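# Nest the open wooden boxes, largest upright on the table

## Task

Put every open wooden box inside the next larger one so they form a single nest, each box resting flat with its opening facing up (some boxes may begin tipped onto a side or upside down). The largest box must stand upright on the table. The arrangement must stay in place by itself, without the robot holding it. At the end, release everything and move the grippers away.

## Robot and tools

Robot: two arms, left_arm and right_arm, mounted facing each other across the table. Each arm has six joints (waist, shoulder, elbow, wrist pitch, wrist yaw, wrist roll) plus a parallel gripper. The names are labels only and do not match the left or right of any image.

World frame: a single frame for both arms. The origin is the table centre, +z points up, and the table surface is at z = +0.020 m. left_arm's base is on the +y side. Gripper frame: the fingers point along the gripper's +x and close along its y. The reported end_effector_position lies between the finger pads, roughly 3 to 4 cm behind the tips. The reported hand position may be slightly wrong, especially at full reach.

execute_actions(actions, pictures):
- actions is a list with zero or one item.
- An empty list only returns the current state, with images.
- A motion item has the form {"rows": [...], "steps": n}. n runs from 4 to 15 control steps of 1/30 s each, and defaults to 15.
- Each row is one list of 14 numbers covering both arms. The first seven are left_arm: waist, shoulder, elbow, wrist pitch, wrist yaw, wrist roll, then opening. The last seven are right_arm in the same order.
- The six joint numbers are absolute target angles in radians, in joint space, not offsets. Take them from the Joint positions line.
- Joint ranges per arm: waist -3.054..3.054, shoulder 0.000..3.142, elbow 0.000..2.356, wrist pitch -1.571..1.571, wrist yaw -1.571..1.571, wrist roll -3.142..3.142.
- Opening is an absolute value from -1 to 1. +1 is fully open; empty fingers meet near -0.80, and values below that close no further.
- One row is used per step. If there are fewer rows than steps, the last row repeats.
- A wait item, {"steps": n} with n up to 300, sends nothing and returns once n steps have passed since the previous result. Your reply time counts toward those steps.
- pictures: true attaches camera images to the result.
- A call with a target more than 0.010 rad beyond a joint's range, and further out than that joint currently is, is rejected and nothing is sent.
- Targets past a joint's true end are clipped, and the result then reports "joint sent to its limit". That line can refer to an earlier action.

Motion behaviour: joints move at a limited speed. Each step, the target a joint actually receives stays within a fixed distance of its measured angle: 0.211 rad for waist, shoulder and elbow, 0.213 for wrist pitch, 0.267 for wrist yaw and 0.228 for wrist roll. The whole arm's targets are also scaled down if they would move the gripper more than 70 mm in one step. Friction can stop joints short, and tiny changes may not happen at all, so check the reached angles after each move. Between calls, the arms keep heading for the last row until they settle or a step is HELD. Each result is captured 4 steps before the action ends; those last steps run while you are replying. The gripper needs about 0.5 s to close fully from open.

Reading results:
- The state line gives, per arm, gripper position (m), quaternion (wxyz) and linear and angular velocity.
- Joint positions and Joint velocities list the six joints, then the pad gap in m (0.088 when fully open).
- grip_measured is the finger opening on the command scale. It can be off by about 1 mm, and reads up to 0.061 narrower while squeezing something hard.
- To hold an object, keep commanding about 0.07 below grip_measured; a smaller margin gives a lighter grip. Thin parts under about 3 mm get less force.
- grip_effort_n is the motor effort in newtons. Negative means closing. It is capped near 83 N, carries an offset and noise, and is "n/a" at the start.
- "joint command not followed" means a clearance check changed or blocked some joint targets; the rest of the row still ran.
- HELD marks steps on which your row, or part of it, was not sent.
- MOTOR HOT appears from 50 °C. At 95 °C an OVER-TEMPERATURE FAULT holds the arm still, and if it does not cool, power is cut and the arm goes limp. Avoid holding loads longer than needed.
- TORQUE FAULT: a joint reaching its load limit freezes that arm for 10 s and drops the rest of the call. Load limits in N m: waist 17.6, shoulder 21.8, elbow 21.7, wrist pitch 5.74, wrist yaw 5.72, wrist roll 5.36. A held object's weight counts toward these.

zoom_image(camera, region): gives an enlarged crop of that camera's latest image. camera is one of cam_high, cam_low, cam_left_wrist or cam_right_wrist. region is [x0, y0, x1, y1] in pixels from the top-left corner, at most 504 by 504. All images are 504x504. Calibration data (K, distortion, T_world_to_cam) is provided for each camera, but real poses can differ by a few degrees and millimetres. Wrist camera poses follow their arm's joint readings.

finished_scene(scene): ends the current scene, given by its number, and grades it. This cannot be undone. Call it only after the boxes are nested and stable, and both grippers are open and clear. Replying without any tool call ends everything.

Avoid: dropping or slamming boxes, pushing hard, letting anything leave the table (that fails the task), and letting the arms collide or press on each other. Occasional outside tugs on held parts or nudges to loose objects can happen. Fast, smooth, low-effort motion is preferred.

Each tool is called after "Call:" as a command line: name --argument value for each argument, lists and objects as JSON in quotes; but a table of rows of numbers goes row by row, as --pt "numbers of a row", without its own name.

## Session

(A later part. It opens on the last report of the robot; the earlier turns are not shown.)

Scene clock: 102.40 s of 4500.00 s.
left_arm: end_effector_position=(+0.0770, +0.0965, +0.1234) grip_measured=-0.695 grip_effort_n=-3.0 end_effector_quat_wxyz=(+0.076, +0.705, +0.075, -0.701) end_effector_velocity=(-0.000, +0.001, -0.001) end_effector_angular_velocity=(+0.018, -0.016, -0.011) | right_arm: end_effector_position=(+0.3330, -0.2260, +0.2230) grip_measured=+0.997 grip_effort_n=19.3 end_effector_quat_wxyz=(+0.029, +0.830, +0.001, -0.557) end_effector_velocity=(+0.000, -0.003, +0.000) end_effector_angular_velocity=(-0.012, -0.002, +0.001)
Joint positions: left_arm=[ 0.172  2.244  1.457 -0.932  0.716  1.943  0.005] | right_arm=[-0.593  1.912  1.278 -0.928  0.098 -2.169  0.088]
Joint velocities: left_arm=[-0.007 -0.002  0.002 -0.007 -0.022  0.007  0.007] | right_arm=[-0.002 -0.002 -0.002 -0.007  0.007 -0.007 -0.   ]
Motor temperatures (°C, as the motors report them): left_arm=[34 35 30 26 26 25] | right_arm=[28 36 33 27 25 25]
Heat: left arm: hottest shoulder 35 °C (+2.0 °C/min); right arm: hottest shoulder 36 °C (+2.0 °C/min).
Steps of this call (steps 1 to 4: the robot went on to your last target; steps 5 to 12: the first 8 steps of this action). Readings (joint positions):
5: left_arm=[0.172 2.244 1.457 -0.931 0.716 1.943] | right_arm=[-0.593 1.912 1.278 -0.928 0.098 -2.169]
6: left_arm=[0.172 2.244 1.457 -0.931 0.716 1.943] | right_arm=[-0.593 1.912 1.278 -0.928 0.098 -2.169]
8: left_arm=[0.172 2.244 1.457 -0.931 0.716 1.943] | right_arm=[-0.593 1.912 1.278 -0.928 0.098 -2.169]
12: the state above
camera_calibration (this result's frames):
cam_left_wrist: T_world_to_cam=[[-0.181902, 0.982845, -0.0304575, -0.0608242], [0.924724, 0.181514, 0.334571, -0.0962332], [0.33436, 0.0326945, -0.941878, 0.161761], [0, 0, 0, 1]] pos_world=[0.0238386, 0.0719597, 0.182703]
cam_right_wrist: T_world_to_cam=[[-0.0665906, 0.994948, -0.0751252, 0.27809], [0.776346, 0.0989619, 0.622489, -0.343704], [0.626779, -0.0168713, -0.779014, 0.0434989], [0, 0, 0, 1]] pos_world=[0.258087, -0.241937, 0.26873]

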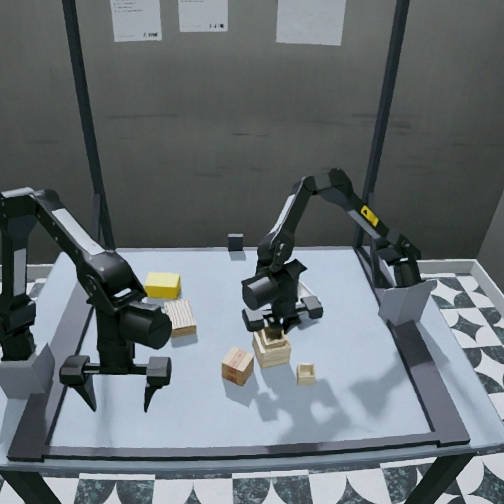

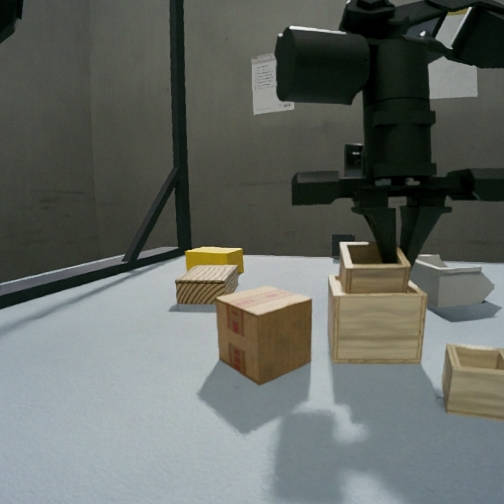

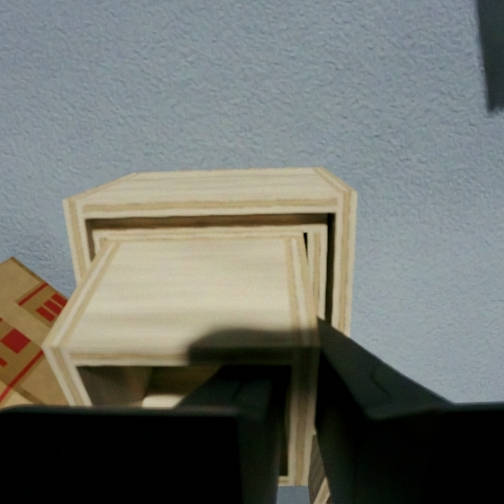

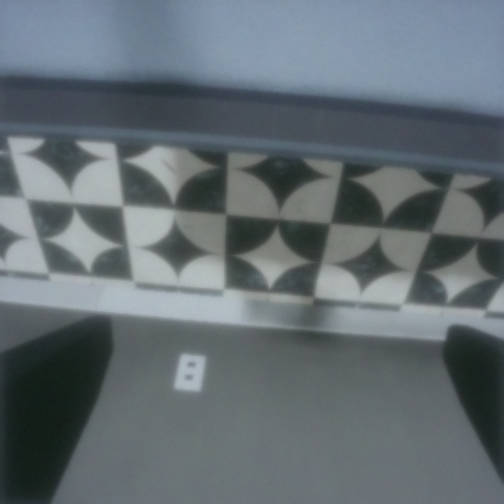

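Call:
execute_actions --actions '[{"rows":[[0.19,2.22,1.462,-0.97,0.714,1.95,-0.66,-0.593,1.912,1.278,-0.928,0.098,-2.169,1]],"steps":12}]' --pictures true

Call:
execute_actions --actions '[{"rows":[[0.225,2.17,1.48,-1.05,0.712,1.97,-0.66,-0.593,1.912,1.278,-0.928,0.098,-2.169,1]],"steps":15}]' --pictures true

Scene clock: 102.80 s of 4500.00 s.
left_arm: end_effector_position=(+0.0757, +0.1008, +0.1279) grip_measured=-0.665 grip_effort_n=15.6 end_effector_quat_wxyz=(+0.080, +0.702, +0.086, -0.703) end_effector_velocity=(-0.004, +0.002, +0.014) end_effector_angular_velocity=(-0.013, +0.004, +0.029) | right_arm: end_effector_position=(+0.3330, -0.2260, +0.2230) grip_measured=+0.997 grip_effort_n=19.8 end_effector_quat_wxyz=(+0.029, +0.830, +0.001, -0.557) end_effector_velocity=(-0.001, -0.000, +0.001) end_effector_angular_velocity=(+0.005, +0.007, -0.008)
Joint positions: left_arm=[ 0.183  2.237  1.457 -0.963  0.716  1.946  0.006] | right_arm=[-0.593  1.912  1.278 -0.928  0.098 -2.169  0.088]
Joint velocities: left_arm=[ 0.022 -0.032 -0.002 -0.037  0.007 -0.007  0.001] | right_arm=[-0.002 -0.002  0.002 -0.007 -0.007  0.007 -0.   ]
Motor temperatures (°C, as the motors report them): left_arm=[34 35 30 26 26 25] | right_arm=[28 36 33 27 25 25]
Heat: left arm: hottest shoulder 35 °C (+2.0 °C/min); right arm: hottest shoulder 36 °C (+2.0 °C/min).
Steps of this call (steps 1 to 4: the last 4 steps of your previous action; steps 5 to 12: the first 8 steps of this action). Readings (joint positions):
5: left_arm=[0.172 2.244 1.457 -0.936 0.716 1.943] | right_arm=[-0.593 1.912 1.278 -0.928 0.098 -2.169]
6: left_arm=[0.173 2.244 1.457 -0.944 0.716 1.943] | right_arm=[-0.593 1.912 1.278 -0.928 0.098 -2.169]
8: left_arm=[0.176 2.242 1.457 -0.955 0.716 1.944] | right_arm=[-0.593 1.912 1.278 -0.928 0.098 -2.169]
12: the state above
camera_calibration (this result's frames):
cam_left_wrist: T_world_to_cam=[[-0.203046, 0.978952, -0.0206144, -0.0643782], [0.92326, 0.198422, 0.328967, -0.0981826], [0.326134, 0.0477632, -0.944116, 0.165701], [0, 0, 0, 1]] pos_world=[0.0235355, 0.0745903, 0.187413]
cam_right_wrist: T_world_to_cam=[[-0.0665906, 0.994948, -0.0751252, 0.27809], [0.776346, 0.0989619, 0.622489, -0.343704], [0.626779, -0.0168713, -0.779014, 0.0434989], [0, 0, 0, 1]] pos_world=[0.258087, -0.241937, 0.26873]

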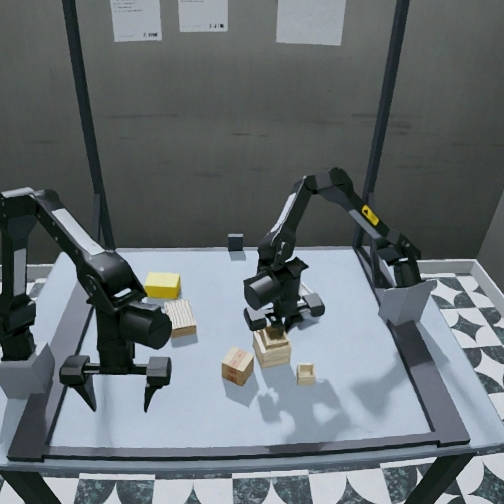

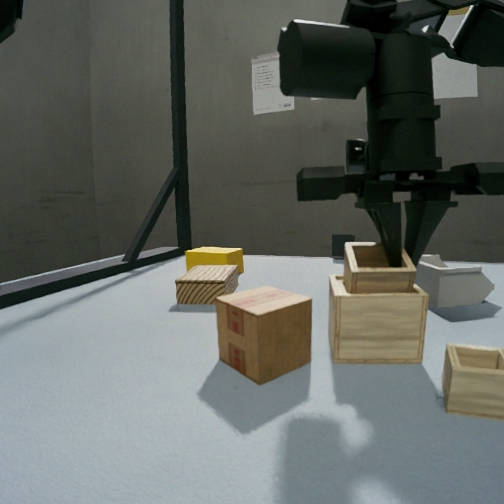

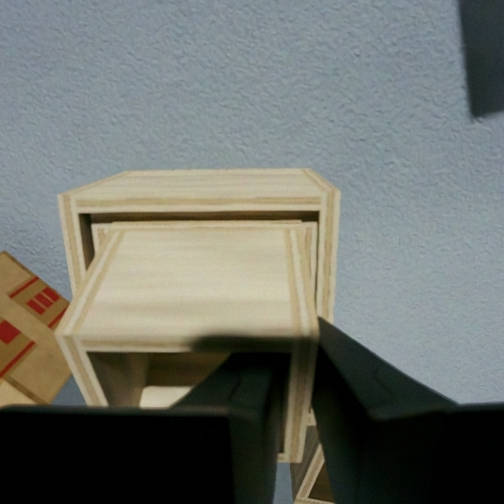

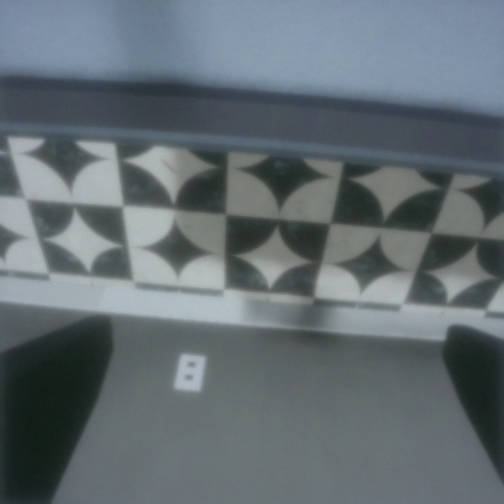

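Scene clock: 103.30 s of 4500.00 s.
left_arm: end_effector_position=(+0.0687, +0.1019, +0.1558) grip_measured=-0.663 grip_effort_n=15.1 end_effector_quat_wxyz=(+0.092, +0.702, +0.084, -0.701) end_effector_velocity=(-0.006, +0.006, -0.001) end_effector_angular_velocity=(+0.022, +0.026, +0.033) | right_arm: end_effector_position=(+0.3330, -0.2260, +0.2230) grip_measured=+0.997 grip_effort_n=19.8 end_effector_quat_wxyz=(+0.029, +0.830, +0.001, -0.557) end_effector_velocity=(+0.000, -0.003, +0.000) end_effector_angular_velocity=(-0.012, -0.002, +0.001)
Joint positions: left_arm=[ 0.222  2.182  1.474 -1.044  0.715  1.966  0.007] | right_arm=[-0.593  1.912  1.278 -0.928  0.098 -2.169  0.088]
Joint velocities: left_arm=[-0.002 -0.002 -0.007 -0.037  0.007 -0.007 -0.   ] | right_arm=[-0.002 -0.002 -0.002 -0.007  0.007 -0.007 -0.   ]
Motor temperatures (°C, as the motors report them): left_arm=[34 35 30 26 26 25] | right_arm=[28 36 33 27 25 25]
Heat: left arm: hottest shoulder 35 °C (+1.0 °C/min); right arm: hottest shoulder 36 °C (+2.0 °C/min).
Steps of this call (steps 1 to 4: the last 4 steps of your previous action; steps 5 to 15: the first 11 steps of this action). Readings (joint positions):
5: left_arm=[0.185 2.232 1.459 -0.971 0.716 1.949] | right_arm=[-0.593 1.912 1.278 -0.928 0.098 -2.169]
6: left_arm=[0.188 2.227 1.461 -0.992 0.716 1.953] | right_arm=[-0.593 1.912 1.278 -0.928 0.098 -2.169]
8: left_arm=[0.201 2.212 1.461 -1.019 0.716 1.959] | right_arm=[-0.593 1.912 1.278 -0.928 0.098 -2.169]
12: left_arm=[0.220 2.186 1.473 -1.037 0.715 1.964] | right_arm=[-0.593 1.912 1.278 -0.928 0.098 -2.169]
15: the state above
camera_calibration (this result's frames):
cam_left_wrist: T_world_to_cam=[[-0.217618, 0.97521, -0.0400943, -0.0618874], [0.918018, 0.218461, 0.330934, -0.103097], [0.331489, 0.0352098, -0.942802, 0.195006], [0, 0, 0, 1]] pos_world=[0.0165348, 0.0760098, 0.215489]
cam_right_wrist: T_world_to_cam=[[-0.0665906, 0.994948, -0.0751252, 0.27809], [0.776346, 0.0989619, 0.622489, -0.343704], [0.626779, -0.0168713, -0.779014, 0.0434989], [0, 0, 0, 1]] pos_world=[0.258087, -0.241937, 0.26873]

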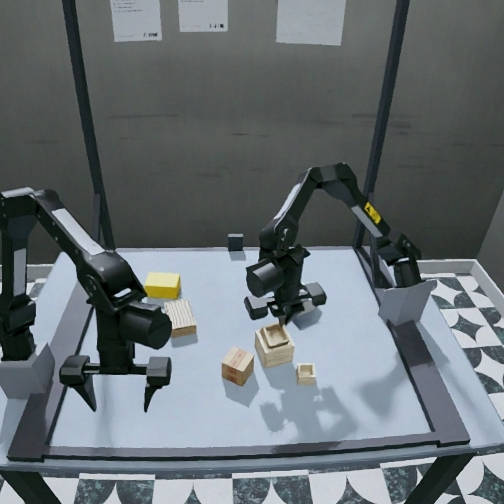

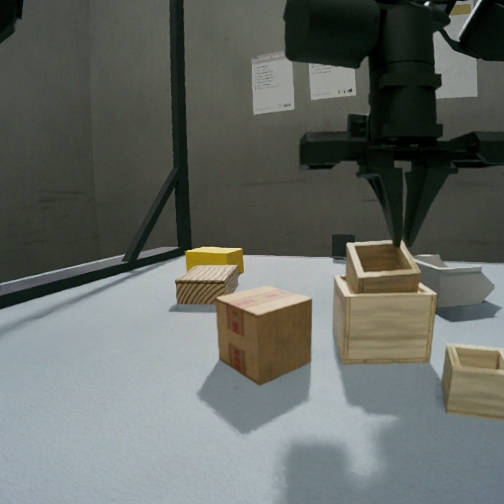

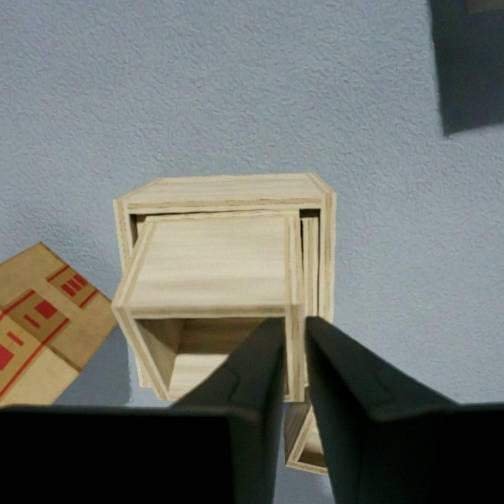

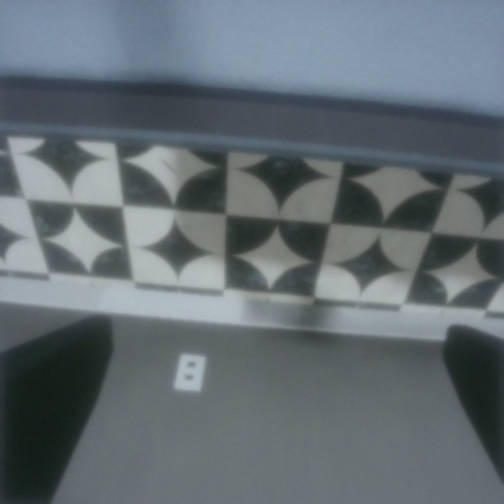

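Call:
execute_actions --actions '[{"rows":[[0.25,2.31,1.646,-1.107,0.706,2.0,-0.9,-0.593,1.912,1.278,-0.928,0.098,-2.169,1]],"steps":15}]'

Call:
execute_actions --actions '[{"steps":8}]' --pictures true

Scene clock: 103.93 s of 4500.00 s.
left_arm: end_effector_position=(+0.0938, +0.0853, +0.1602) grip_measured=-0.789 grip_effort_n=-83.5 end_effector_quat_wxyz=(+0.093, +0.703, +0.083, -0.700) end_effector_velocity=(+0.008, -0.004, -0.004) end_effector_angular_velocity=(+0.022, +0.008, +0.008) | right_arm: end_effector_position=(+0.3330, -0.2260, +0.2230) grip_measured=+0.997 grip_effort_n=19.3 end_effector_quat_wxyz=(+0.029, +0.830, +0.001, -0.557) end_effector_velocity=(+0.001, +0.002, +0.002) end_effector_angular_velocity=(+0.012, +0.000, +0.009)
Joint positions: left_arm=[ 0.247  2.294  1.628 -1.102  0.71   1.995  0.   ] | right_arm=[-0.593  1.912  1.278 -0.928  0.098 -2.169  0.088]
Joint velocities: left_arm=[-0.002  0.056  0.066 -0.037 -0.007  0.007  0.   ] | right_arm=[-0.002 -0.002  0.002  0.007 -0.007 -0.007 -0.   ]
Motor temperatures (°C, as the motors report them): left_arm=[34 35 30 26 26 25] | right_arm=[28 36 33 27 25 25]
Heat: left arm: hottest shoulder 35 °C (+1.0 °C/min); right arm: hottest shoulder 36 °C (+2.0 °C/min).
Steps of this call (steps 1 to 4: the last 4 steps of your previous action; steps 5 to 8: the robot went on to your last target; steps 9 to 19: the first 11 steps of this action). Readings (joint positions):
9: left_arm=[0.222 2.190 1.488 -1.062 0.713 1.971] | right_arm=[-0.593 1.912 1.278 -0.928 0.098 -2.169]
10: left_arm=[0.224 2.210 1.521 -1.080 0.713 1.977] | right_arm=[-0.593 1.912 1.278 -0.928 0.098 -2.169]
12: left_arm=[0.231 2.248 1.579 -1.077 0.713 1.985] | right_arm=[-0.593 1.912 1.278 -0.928 0.098 -2.169]
16: left_arm=[0.245 2.283 1.619 -1.097 0.710 1.993] | right_arm=[-0.593 1.912 1.278 -0.928 0.098 -2.169]
19: the state above

Scene clock: 104.20 s of 4500.00 s.
left_arm: end_effector_position=(+0.0944, +0.0838, +0.1608) grip_measured=-0.789 grip_effort_n=-83.5 end_effector_quat_wxyz=(+0.093, +0.704, +0.081, -0.700) end_effector_velocity=(+0.004, +0.003, -0.003) end_effector_angular_velocity=(+0.017, -0.016, -0.007) | right_arm: end_effector_position=(+0.3330, -0.2260, +0.2230) grip_measured=+0.997 grip_effort_n=19.3 end_effector_quat_wxyz=(+0.029, +0.830, +0.001, -0.557) end_effector_velocity=(-0.003, -0.003, +0.000) end_effector_angular_velocity=(-0.004, +0.028, -0.001)
Joint positions: left_arm=[ 0.247  2.298  1.638 -1.105  0.71   1.997  0.   ] | right_arm=[-0.593  1.912  1.278 -0.928  0.098 -2.169  0.088]
Joint velocities: left_arm=[-0.002  0.007 -0.002  0.007 -0.022  0.007 -0.   ] | right_arm=[-0.007 -0.002  0.002 -0.022 -0.022 -0.007 -0.   ]
Motor temperatures (°C, as the motors report them): left_arm=[34 35 30 26 26 25] | right_arm=[28 36 33 27 25 25]
Heat: left arm: hottest shoulder 35 °C (+1.0 °C/min); right arm: hottest shoulder 36 °C (+2.0 °C/min).
Kept back: nothing.
Steps of this call (steps 1 to 4: the last 4 steps of your previous action; steps 5 to 8: the robot went on to your last target). Readings (joint positions):
1: left_arm=[0.247 2.295 1.631 -1.103 0.710 1.996] | right_arm=[-0.593 1.912 1.278 -0.928 0.098 -2.169]
2: left_arm=[0.247 2.296 1.633 -1.103 0.710 1.996] | right_arm=[-0.593 1.912 1.278 -0.928 0.098 -2.169]
4: left_arm=[0.247 2.297 1.635 -1.104 0.710 1.996] | right_arm=[-0.593 1.912 1.278 -0.928 0.098 -2.169]
8: the state above
camera_calibration (this result's frames):
cam_left_wrist: T_world_to_cam=[[-0.213824, 0.975834, -0.0450349, -0.0380559], [0.917434, 0.216436, 0.333871, -0.124653], [0.335549, 0.030073, -0.941543, 0.191608], [0, 0, 0, 1]] pos_world=[0.0419297, 0.0583533, 0.220311]
cam_right_wrist: T_world_to_cam=[[-0.0665906, 0.994948, -0.0751252, 0.27809], [0.776346, 0.0989619, 0.622489, -0.343704], [0.626779, -0.0168713, -0.779014, 0.0434989], [0, 0, 0, 1]] pos_world=[0.258087, -0.241937, 0.26873]

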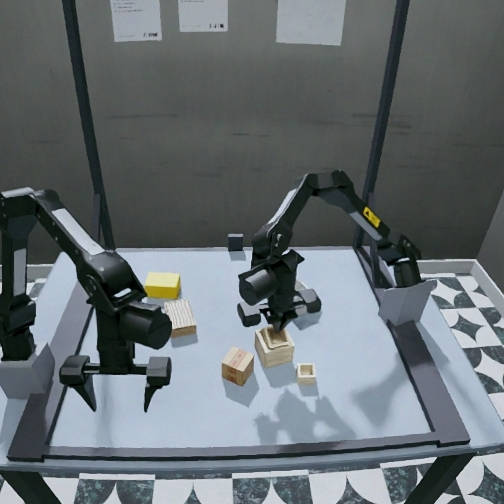

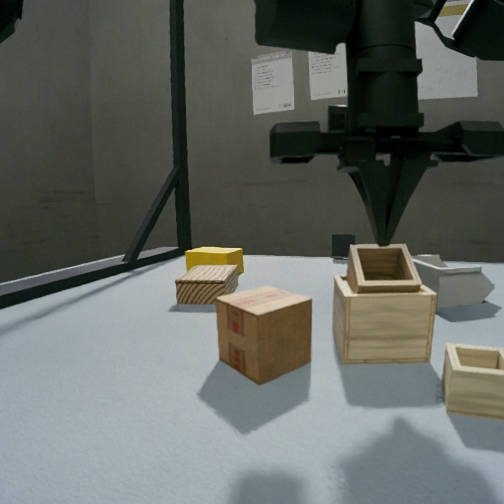

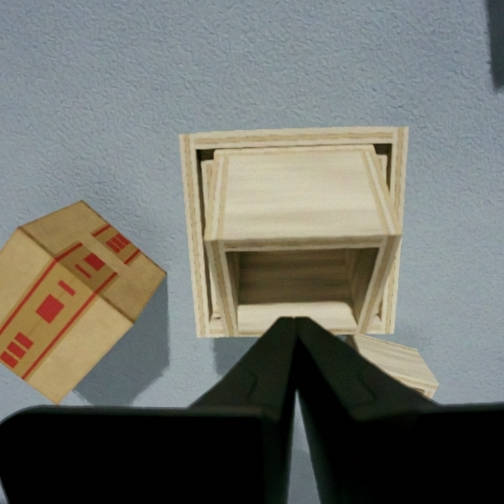

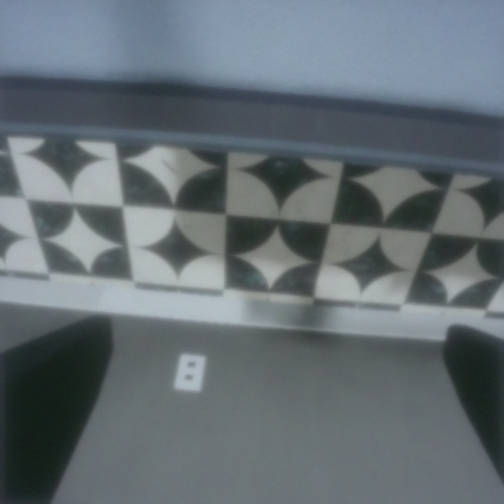

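Call:
execute_actions --actions '[{"rows":[[0.208,2.345,1.62,-1.025,0.712,1.965,-0.9,-0.593,1.912,1.278,-0.928,0.098,-2.169,1]],"steps":15}]' --pictures true

Scene clock: 106.50 s of 4500.00 s.
left_arm: end_effector_position=(+0.0973, +0.0789, +0.1365) grip_measured=-0.789 grip_effort_n=-83.5 end_effector_quat_wxyz=(+0.082, +0.705, +0.078, -0.700) end_effector_velocity=(+0.004, -0.001, -0.000) end_effector_angular_velocity=(-0.008, -0.014, +0.013) | right_arm: end_effector_position=(+0.3330, -0.2260, +0.2230) grip_measured=+0.997 grip_effort_n=19.3 end_effector_quat_wxyz=(+0.029, +0.830, +0.001, -0.557) end_effector_velocity=(+0.001, -0.002, +0.002) end_effector_angular_velocity=(-0.008, -0.005, +0.003)
Joint positions: left_arm=[ 0.205  2.335  1.625 -1.032  0.71   1.97   0.   ] | right_arm=[-0.593  1.912  1.278 -0.928  0.098 -2.169  0.088]
Joint velocities: left_arm=[ 0.002  0.002 -0.002  0.022 -0.007 -0.022 -0.   ] | right_arm=[-0.002 -0.002  0.002 -0.007  0.007 -0.007 -0.   ]
Motor temperatures (°C, as the motors report them): left_arm=[34 35 30 26 26 25] | right_arm=[28 36 33 27 25 25]
Heat: left arm: hottest shoulder 35 °C (+1.0 °C/min); right arm: hottest shoulder 36 °C (+2.0 °C/min).
Steps of this call (steps 1 to 15: the robot went on to your last target; steps 16 to 58: nothing new was sent; steps 59 to 69: the first 11 steps of this action). Readings (joint positions):
59: left_arm=[0.246 2.302 1.638 -1.101 0.710 1.996] | right_arm=[-0.593 1.912 1.278 -0.928 0.098 -2.169]
60: left_arm=[0.242 2.305 1.637 -1.082 0.710 1.990] | right_arm=[-0.593 1.912 1.278 -0.928 0.098 -2.169]
62: left_arm=[0.229 2.316 1.636 -1.055 0.710 1.981] | right_arm=[-0.593 1.912 1.278 -0.928 0.098 -2.169]
66: left_arm=[0.208 2.333 1.627 -1.038 0.710 1.972] | right_arm=[-0.593 1.912 1.278 -0.928 0.098 -2.169]
69: the state above
camera_calibration (this result's frames):
cam_left_wrist: T_world_to_cam=[[-0.194598, 0.9803, -0.0338155, -0.037547], [0.921155, 0.194486, 0.337117, -0.117217], [0.337053, 0.034453, -0.940855, 0.167341], [0, 0, 0, 1]] pos_world=[0.0442662, 0.0538391, 0.19569]
cam_right_wrist: T_world_to_cam=[[-0.0665906, 0.994948, -0.0751252, 0.27809], [0.776346, 0.0989619, 0.622489, -0.343704], [0.626779, -0.0168713, -0.779014, 0.0434989], [0, 0, 0, 1]] pos_world=[0.258087, -0.241937, 0.26873]

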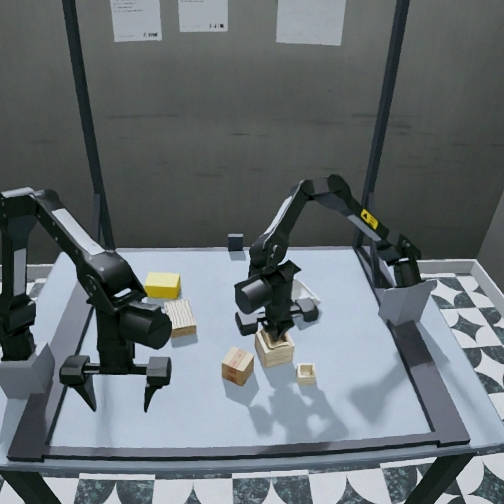

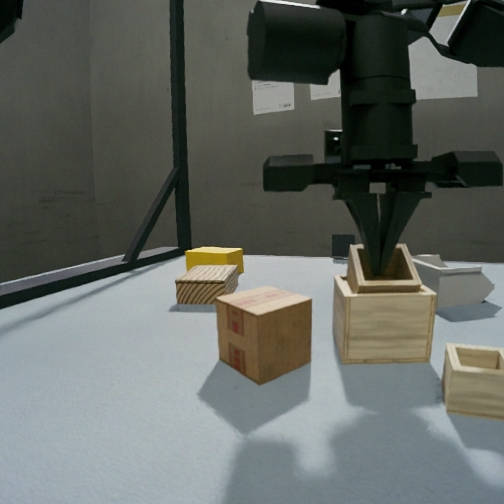

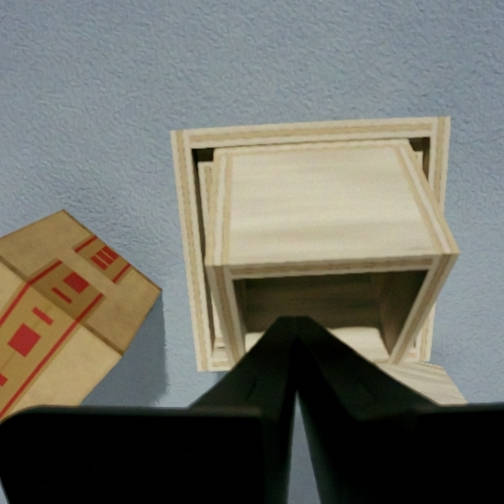

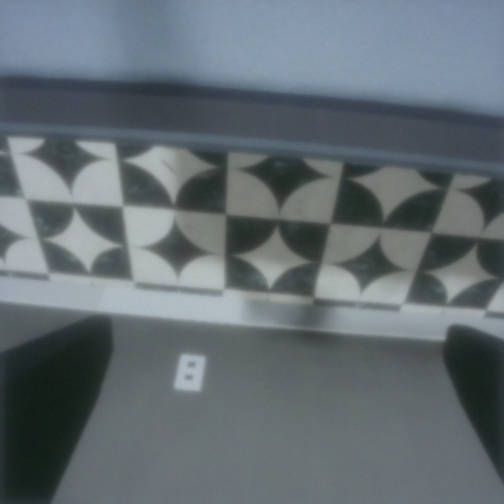

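Call:
execute_actions --actions '[{"rows":[[0.183,2.325,1.605,-1.02,0.712,1.95,-0.9,-0.593,1.912,1.278,-0.928,0.098,-2.169,1]],"steps":15}]' --pictures true

Scene clock: 107.00 s of 4500.00 s.
left_arm: end_effector_position=(+0.0912, +0.0796, +0.1276) grip_measured=-0.789 grip_effort_n=-83.5 end_effector_quat_wxyz=(+0.076, +0.704, +0.085, -0.701) end_effector_velocity=(-0.001, +0.000, +0.000) end_effector_angular_velocity=(+0.001, -0.009, +0.001) | right_arm: end_effector_position=(+0.3330, -0.2260, +0.2230) grip_measured=+0.997 grip_effort_n=18.8 end_effector_quat_wxyz=(+0.029, +0.830, +0.001, -0.557) end_effector_velocity=(-0.003, -0.000, +0.000) end_effector_angular_velocity=(+0.007, +0.020, +0.008)
Joint positions: left_arm=[ 0.181  2.335  1.611 -1.022  0.71   1.954  0.   ] | right_arm=[-0.593  1.912  1.278 -0.928  0.098 -2.169  0.088]
Joint velocities: left_arm=[-0.002 -0.007 -0.007  0.007 -0.007 -0.007 -0.   ] | right_arm=[-0.002 -0.007 -0.002 -0.007 -0.022 -0.007  0.   ]
Motor temperatures (°C, as the motors report them): left_arm=[34 35 30 26 26 25] | right_arm=[28 36 33 27 25 25]
Heat: left arm: hottest shoulder 35 °C (+1.0 °C/min); right arm: hottest shoulder 36 °C (+2.0 °C/min).
Steps of this call (steps 1 to 4: the last 4 steps of your previous action; steps 5 to 15: the first 11 steps of this action). Readings (joint positions):
5: left_arm=[0.205 2.335 1.624 -1.027 0.710 1.967] | right_arm=[-0.593 1.912 1.278 -0.928 0.098 -2.169]
6: left_arm=[0.203 2.335 1.621 -1.025 0.710 1.963] | right_arm=[-0.593 1.912 1.278 -0.928 0.098 -2.169]
8: left_arm=[0.196 2.335 1.617 -1.024 0.710 1.959] | right_arm=[-0.593 1.912 1.278 -0.928 0.098 -2.169]
12: left_arm=[0.183 2.335 1.612 -1.023 0.710 1.955] | right_arm=[-0.593 1.912 1.278 -0.928 0.098 -2.169]
15: the state above
camera_calibration (this result's frames):
cam_left_wrist: T_world_to_cam=[[-0.196336, 0.980415, -0.0154117, -0.0418814], [0.923311, 0.190146, 0.333677, -0.108092], [0.330073, 0.0512832, -0.942561, 0.160496], [0, 0, 0, 1]] pos_world=[0.0386038, 0.0533836, 0.1867]
cam_right_wrist: T_world_to_cam=[[-0.0665906, 0.994948, -0.0751252, 0.27809], [0.776346, 0.0989619, 0.622489, -0.343704], [0.626779, -0.0168713, -0.779014, 0.0434989], [0, 0, 0, 1]] pos_world=[0.258087, -0.241937, 0.26873]

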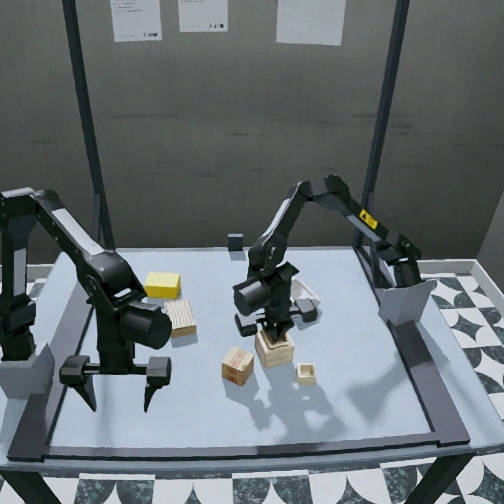

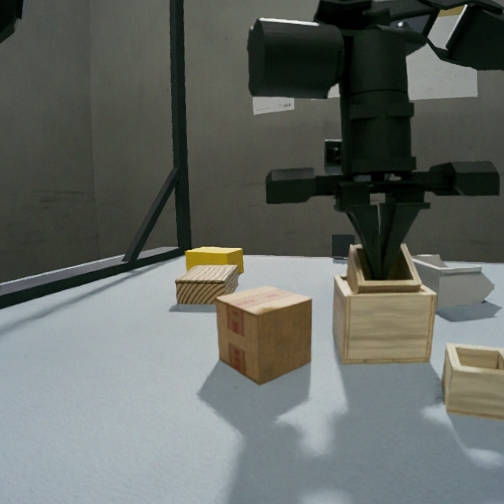

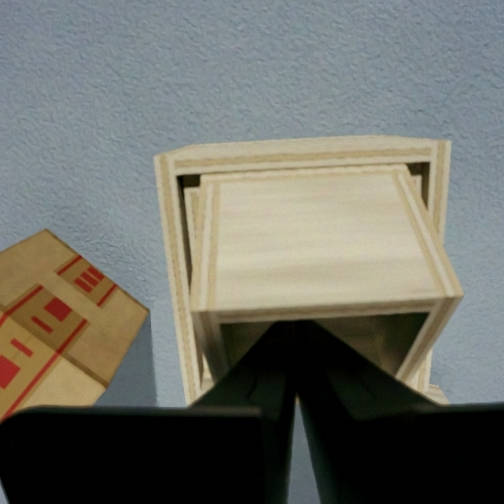

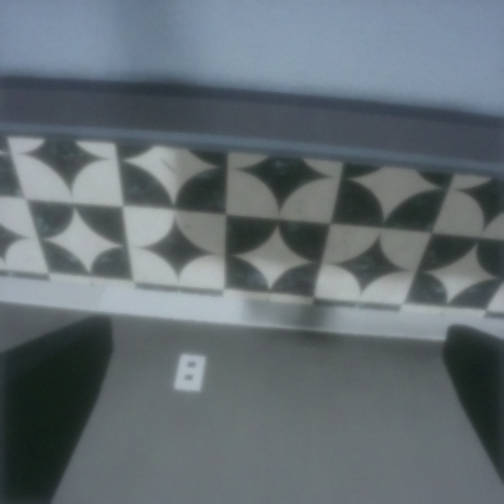

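Call:
execute_actions --actions '[{"rows":[[0.165,2.31,1.612,-1.05,0.714,1.94,-0.9,-0.593,1.912,1.278,-0.928,0.098,-2.169,1]],"steps":15}]' --pictures true

Scene clock: 107.53 s of 4500.00 s.
left_arm: end_effector_position=(+0.0823, +0.0805, +0.1260) grip_measured=-0.789 grip_effort_n=-83.5 end_effector_quat_wxyz=(+0.072, +0.700, +0.095, -0.704) end_effector_velocity=(-0.001, -0.002, -0.000) end_effector_angular_velocity=(-0.007, +0.003, +0.016) | right_arm: end_effector_position=(+0.3330, -0.2260, +0.2230) grip_measured=+0.997 grip_effort_n=19.8 end_effector_quat_wxyz=(+0.029, +0.830, +0.001, -0.557) end_effector_velocity=(+0.002, -0.000, -0.001) end_effector_angular_velocity=(+0.002, -0.008, -0.010)
Joint positions: left_arm=[ 0.166  2.325  1.611 -1.046  0.71   1.944  0.   ] | right_arm=[-0.593  1.912  1.278 -0.928  0.098 -2.169  0.088]
Joint velocities: left_arm=[-0.002 -0.002 -0.002  0.007  0.007 -0.022 -0.   ] | right_arm=[-0.002  0.002 -0.002  0.007  0.007  0.007 -0.   ]
Motor temperatures (°C, as the motors report them): left_arm=[34 35 30 26 26 25] | right_arm=[28 36 33 27 25 25]
Heat: left arm: hottest shoulder 35 °C (+0.0 °C/min); right arm: hottest shoulder 36 °C (+2.0 °C/min).
Steps of this call (steps 1 to 4: the last 4 steps of your previous action; step 5: the robot went on to your last target; steps 6 to 16: the first 11 steps of this action). Readings (joint positions):
6: left_arm=[0.181 2.335 1.611 -1.022 0.710 1.952] | right_arm=[-0.593 1.912 1.278 -0.928 0.098 -2.169]
7: left_arm=[0.180 2.334 1.611 -1.027 0.710 1.950] | right_arm=[-0.593 1.912 1.278 -0.928 0.098 -2.169]
9: left_arm=[0.175 2.332 1.611 -1.038 0.710 1.947] | right_arm=[-0.593 1.912 1.278 -0.928 0.098 -2.169]
13: left_arm=[0.166 2.327 1.611 -1.044 0.710 1.944] | right_arm=[-0.593 1.912 1.278 -0.928 0.098 -2.169]
16: the state above
camera_calibration (this result's frames):
cam_left_wrist: T_world_to_cam=[[-0.204573, 0.978836, 0.00552277, -0.046327], [0.924983, 0.191466, 0.328248, -0.0991579], [0.320244, 0.0722591, -0.944575, 0.161315], [0, 0, 0, 1]] pos_world=[0.030582, 0.0526754, 0.185178]
cam_right_wrist: T_world_to_cam=[[-0.0665906, 0.994948, -0.0751252, 0.27809], [0.776346, 0.0989619, 0.622489, -0.343704], [0.626779, -0.0168713, -0.779014, 0.0434989], [0, 0, 0, 1]] pos_world=[0.258087, -0.241937, 0.26873]

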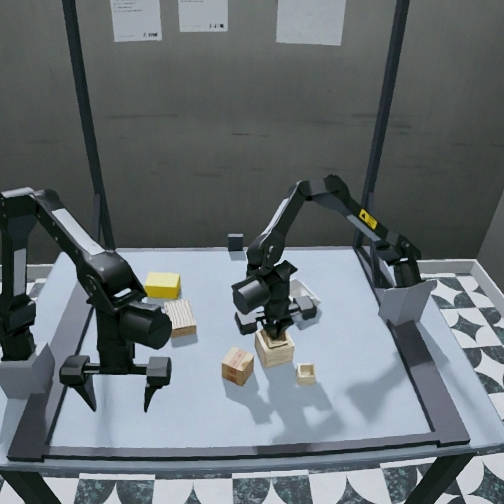

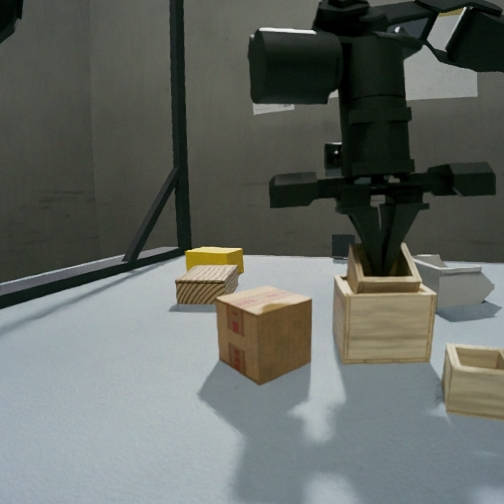

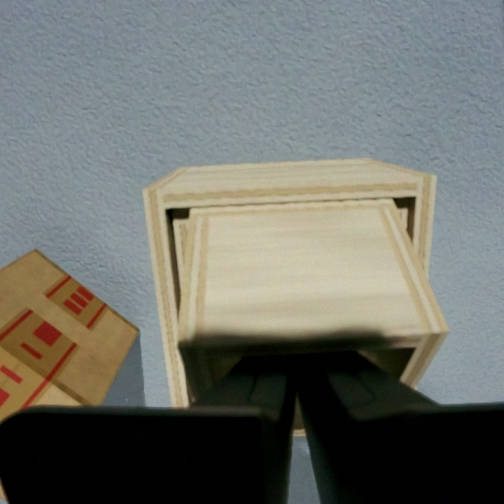

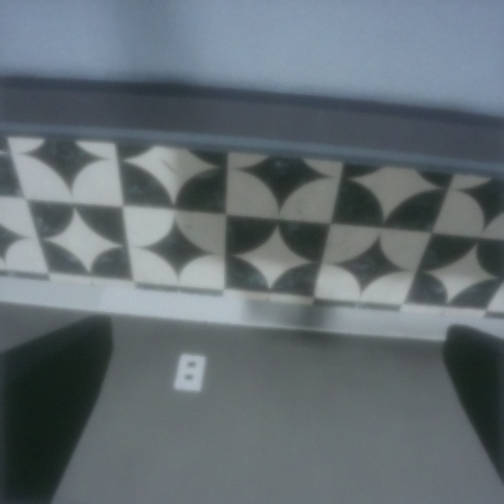

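Near contact; continue ~12 mm.

Call:
execute_actions --actions '[{"rows":[[0.15,2.285,1.612,-1.085,0.714,1.93,-0.9,-0.593,1.912,1.278,-0.928,0.098,-2.169,1]],"steps":15}]' --pictures true

Scene clock: 108.03 s of 4500.00 s.
left_arm: end_effector_position=(+0.0691, +0.0800, +0.1293) grip_measured=-0.789 grip_effort_n=-83.5 end_effector_quat_wxyz=(+0.067, +0.698, +0.103, -0.705) end_effector_velocity=(-0.004, +0.006, -0.000) end_effector_angular_velocity=(+0.029, +0.009, +0.029) | right_arm: end_effector_position=(+0.3330, -0.2260, +0.2230) grip_measured=+0.997 grip_effort_n=18.8 end_effector_quat_wxyz=(+0.029, +0.830, +0.001, -0.557) end_effector_velocity=(-0.000, -0.005, -0.000) end_effector_angular_velocity=(-0.024, +0.005, -0.002)
Joint positions: left_arm=[ 0.149  2.299  1.611 -1.081  0.71   1.933  0.   ] | right_arm=[-0.593  1.912  1.278 -0.928  0.098 -2.169  0.088]
Joint velocities: left_arm=[-0.002 -0.002 -0.002 -0.037 -0.007 -0.007  0.   ] | right_arm=[-0.002  0.002  0.002 -0.022  0.007 -0.007 -0.   ]
Motor temperatures (°C, as the motors report them): left_arm=[34 35 30 26 26 25] | right_arm=[28 36 33 27 25 25]
Heat: left arm: hottest shoulder 35 °C (+0.0 °C/min); right arm: hottest shoulder 36 °C (+2.0 °C/min).
Steps of this call (steps 1 to 4: the last 4 steps of your previous action; steps 5 to 15: the first 11 steps of this action). Readings (joint positions):
5: left_arm=[0.166 2.323 1.611 -1.049 0.710 1.942] | right_arm=[-0.593 1.912 1.278 -0.928 0.098 -2.169]
6: left_arm=[0.165 2.321 1.611 -1.058 0.710 1.940] | right_arm=[-0.593 1.912 1.278 -0.928 0.098 -2.169]
8: left_arm=[0.160 2.314 1.611 -1.070 0.710 1.937] | right_arm=[-0.593 1.912 1.278 -0.928 0.098 -2.169]
12: left_arm=[0.151 2.301 1.611 -1.078 0.710 1.934] | right_arm=[-0.593 1.912 1.278 -0.928 0.098 -2.169]
15: the state above
camera_calibration (this result's frames):
cam_left_wrist: T_world_to_cam=[[-0.208306, 0.977807, 0.0224169, -0.0504304], [0.926627, 0.189964, 0.324463, -0.0873654], [0.313003, 0.0883595, -0.945633, 0.168007], [0, 0, 0, 1]] pos_world=[0.0178633, 0.0510625, 0.188351]
cam_right_wrist: T_world_to_cam=[[-0.0665906, 0.994948, -0.0751252, 0.27809], [0.776346, 0.0989619, 0.622489, -0.343704], [0.626779, -0.0168713, -0.779014, 0.0434989], [0, 0, 0, 1]] pos_world=[0.258087, -0.241937, 0.26873]

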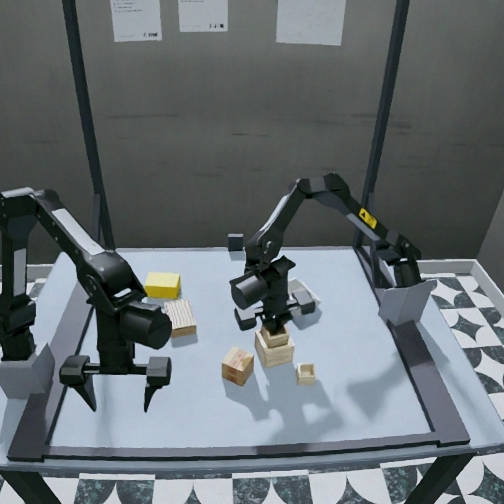

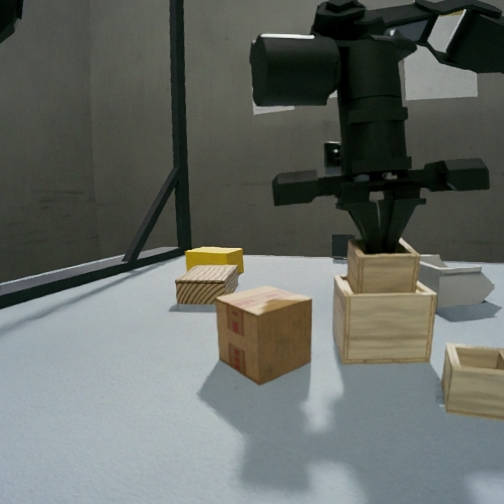

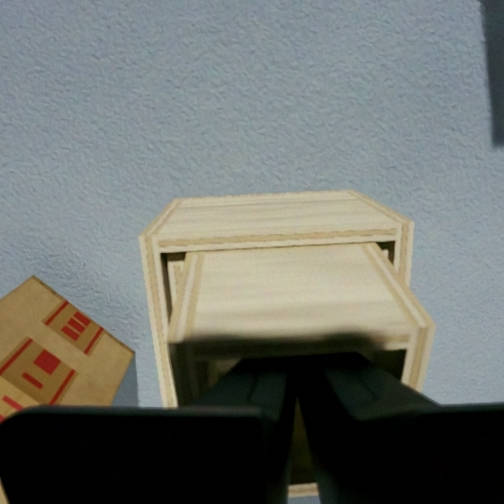

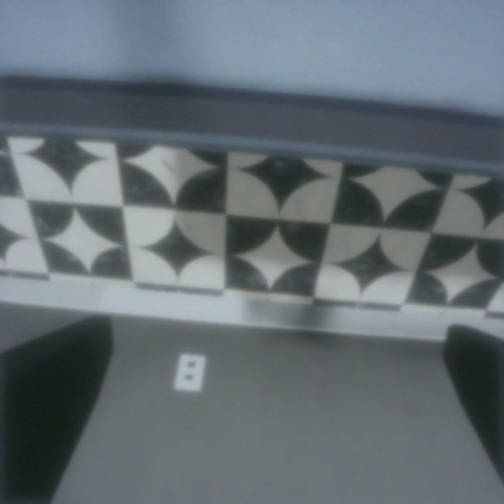

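Call:
execute_actions --actions '[{"rows":[[0.162,2.315,1.612,-1.055,0.712,1.94,-0.9,-0.593,1.912,1.278,-0.928,0.098,-2.169,1]],"steps":15}]' --pictures true

Call:
zoom_image --camera "cam_left_wrist" --region '[120,160,450,360]'

Scene clock: 108.53 s of 4500.00 s.
left_arm: end_effector_position=(+0.0744, +0.0777, +0.1305) grip_measured=-0.789 grip_effort_n=-83.5 end_effector_quat_wxyz=(+0.070, +0.701, +0.093, -0.703) end_effector_velocity=(+0.005, +0.002, -0.003) end_effector_angular_velocity=(-0.001, +0.009, +0.021) | right_arm: end_effector_position=(+0.3330, -0.2260, +0.2230) grip_measured=+0.997 grip_effort_n=19.3 end_effector_quat_wxyz=(+0.029, +0.830, +0.001, -0.557) end_effector_velocity=(-0.001, -0.002, -0.000) end_effector_angular_velocity=(-0.004, +0.010, +0.004)
Joint positions: left_arm=[ 0.158  2.302  1.611 -1.058  0.71   1.936  0.   ] | right_arm=[-0.593  1.912  1.278 -0.928  0.098 -2.169  0.088]
Joint velocities: left_arm=[ 0.007  0.017 -0.002  0.007  0.007 -0.007 -0.   ] | right_arm=[-0.002 -0.002 -0.002 -0.007 -0.007 -0.007 -0.   ]
Motor temperatures (°C, as the motors report them): left_arm=[34 35 30 26 26 25] | right_arm=[28 36 33 27 25 25]
Heat: left arm: hottest shoulder 35 °C (+0.0 °C/min); right arm: hottest shoulder 36 °C (+2.0 °C/min).
Steps of this call (steps 1 to 4: the last 4 steps of your previous action; steps 5 to 15: the first 11 steps of this action). Readings (joint positions):
5: left_arm=[0.149 2.299 1.611 -1.082 0.710 1.933] | right_arm=[-0.593 1.912 1.278 -0.928 0.098 -2.169]
6: left_arm=[0.150 2.299 1.611 -1.077 0.710 1.933] | right_arm=[-0.593 1.912 1.278 -0.928 0.098 -2.169]
8: left_arm=[0.152 2.299 1.611 -1.067 0.710 1.933] | right_arm=[-0.593 1.912 1.278 -0.928 0.098 -2.169]
12: left_arm=[0.157 2.300 1.611 -1.060 0.710 1.936] | right_arm=[-0.593 1.912 1.278 -0.928 0.098 -2.169]
15: the state above
camera_calibration (this result's frames):
cam_left_wrist: T_world_to_cam=[[-0.198949, 0.980005, 0.00321036, -0.0454827], [0.925281, 0.186759, 0.330114, -0.0926557], [0.322914, 0.0686465, -0.943936, 0.168266], [0, 0, 0, 1]] pos_world=[0.0223485, 0.0503267, 0.189565]
cam_right_wrist: T_world_to_cam=[[-0.0665906, 0.994948, -0.0751252, 0.27809], [0.776346, 0.0989619, 0.622489, -0.343704], [0.626779, -0.0168713, -0.779014, 0.0434989], [0, 0, 0, 1]] pos_world=[0.258087, -0.241937, 0.26873]

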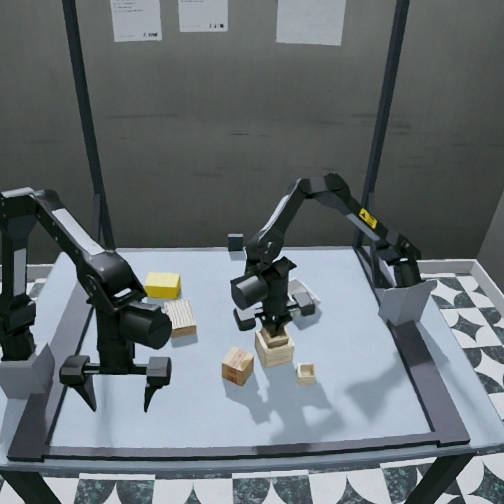

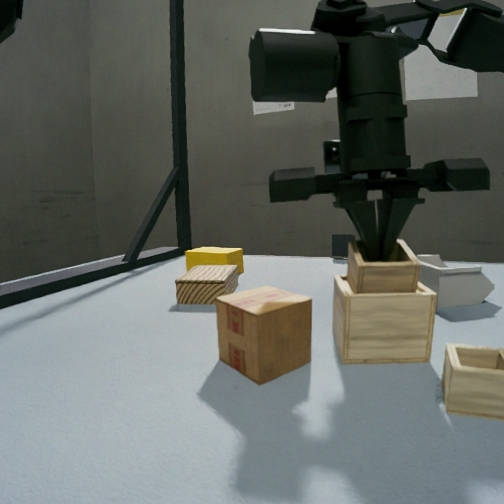

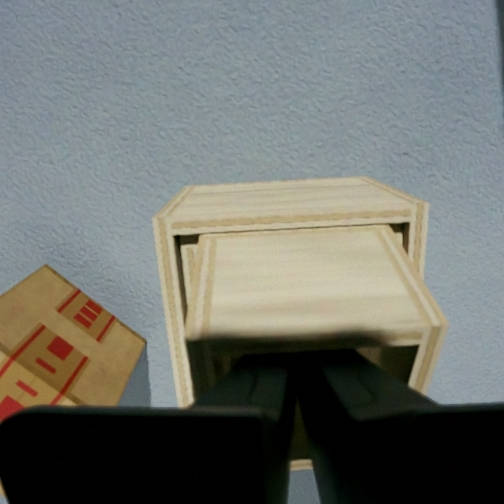

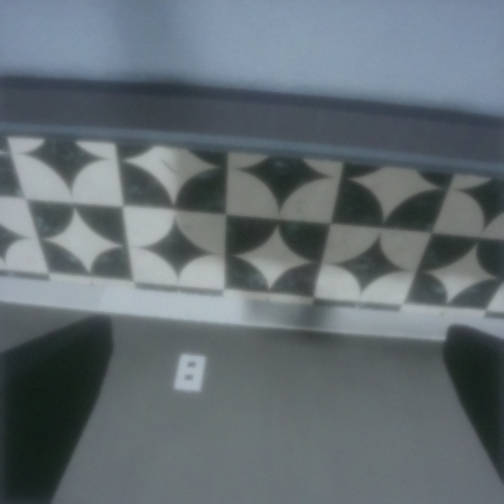

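Region (120, 160, 450, 360) of cam_left_wrist's 504x504 image, scaled by 1.527, with more detail than that image has; it fills the top 305 rows of this view, and the rest is white.

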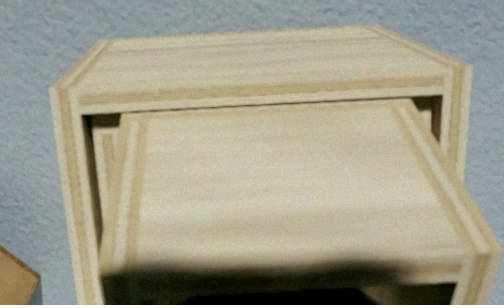

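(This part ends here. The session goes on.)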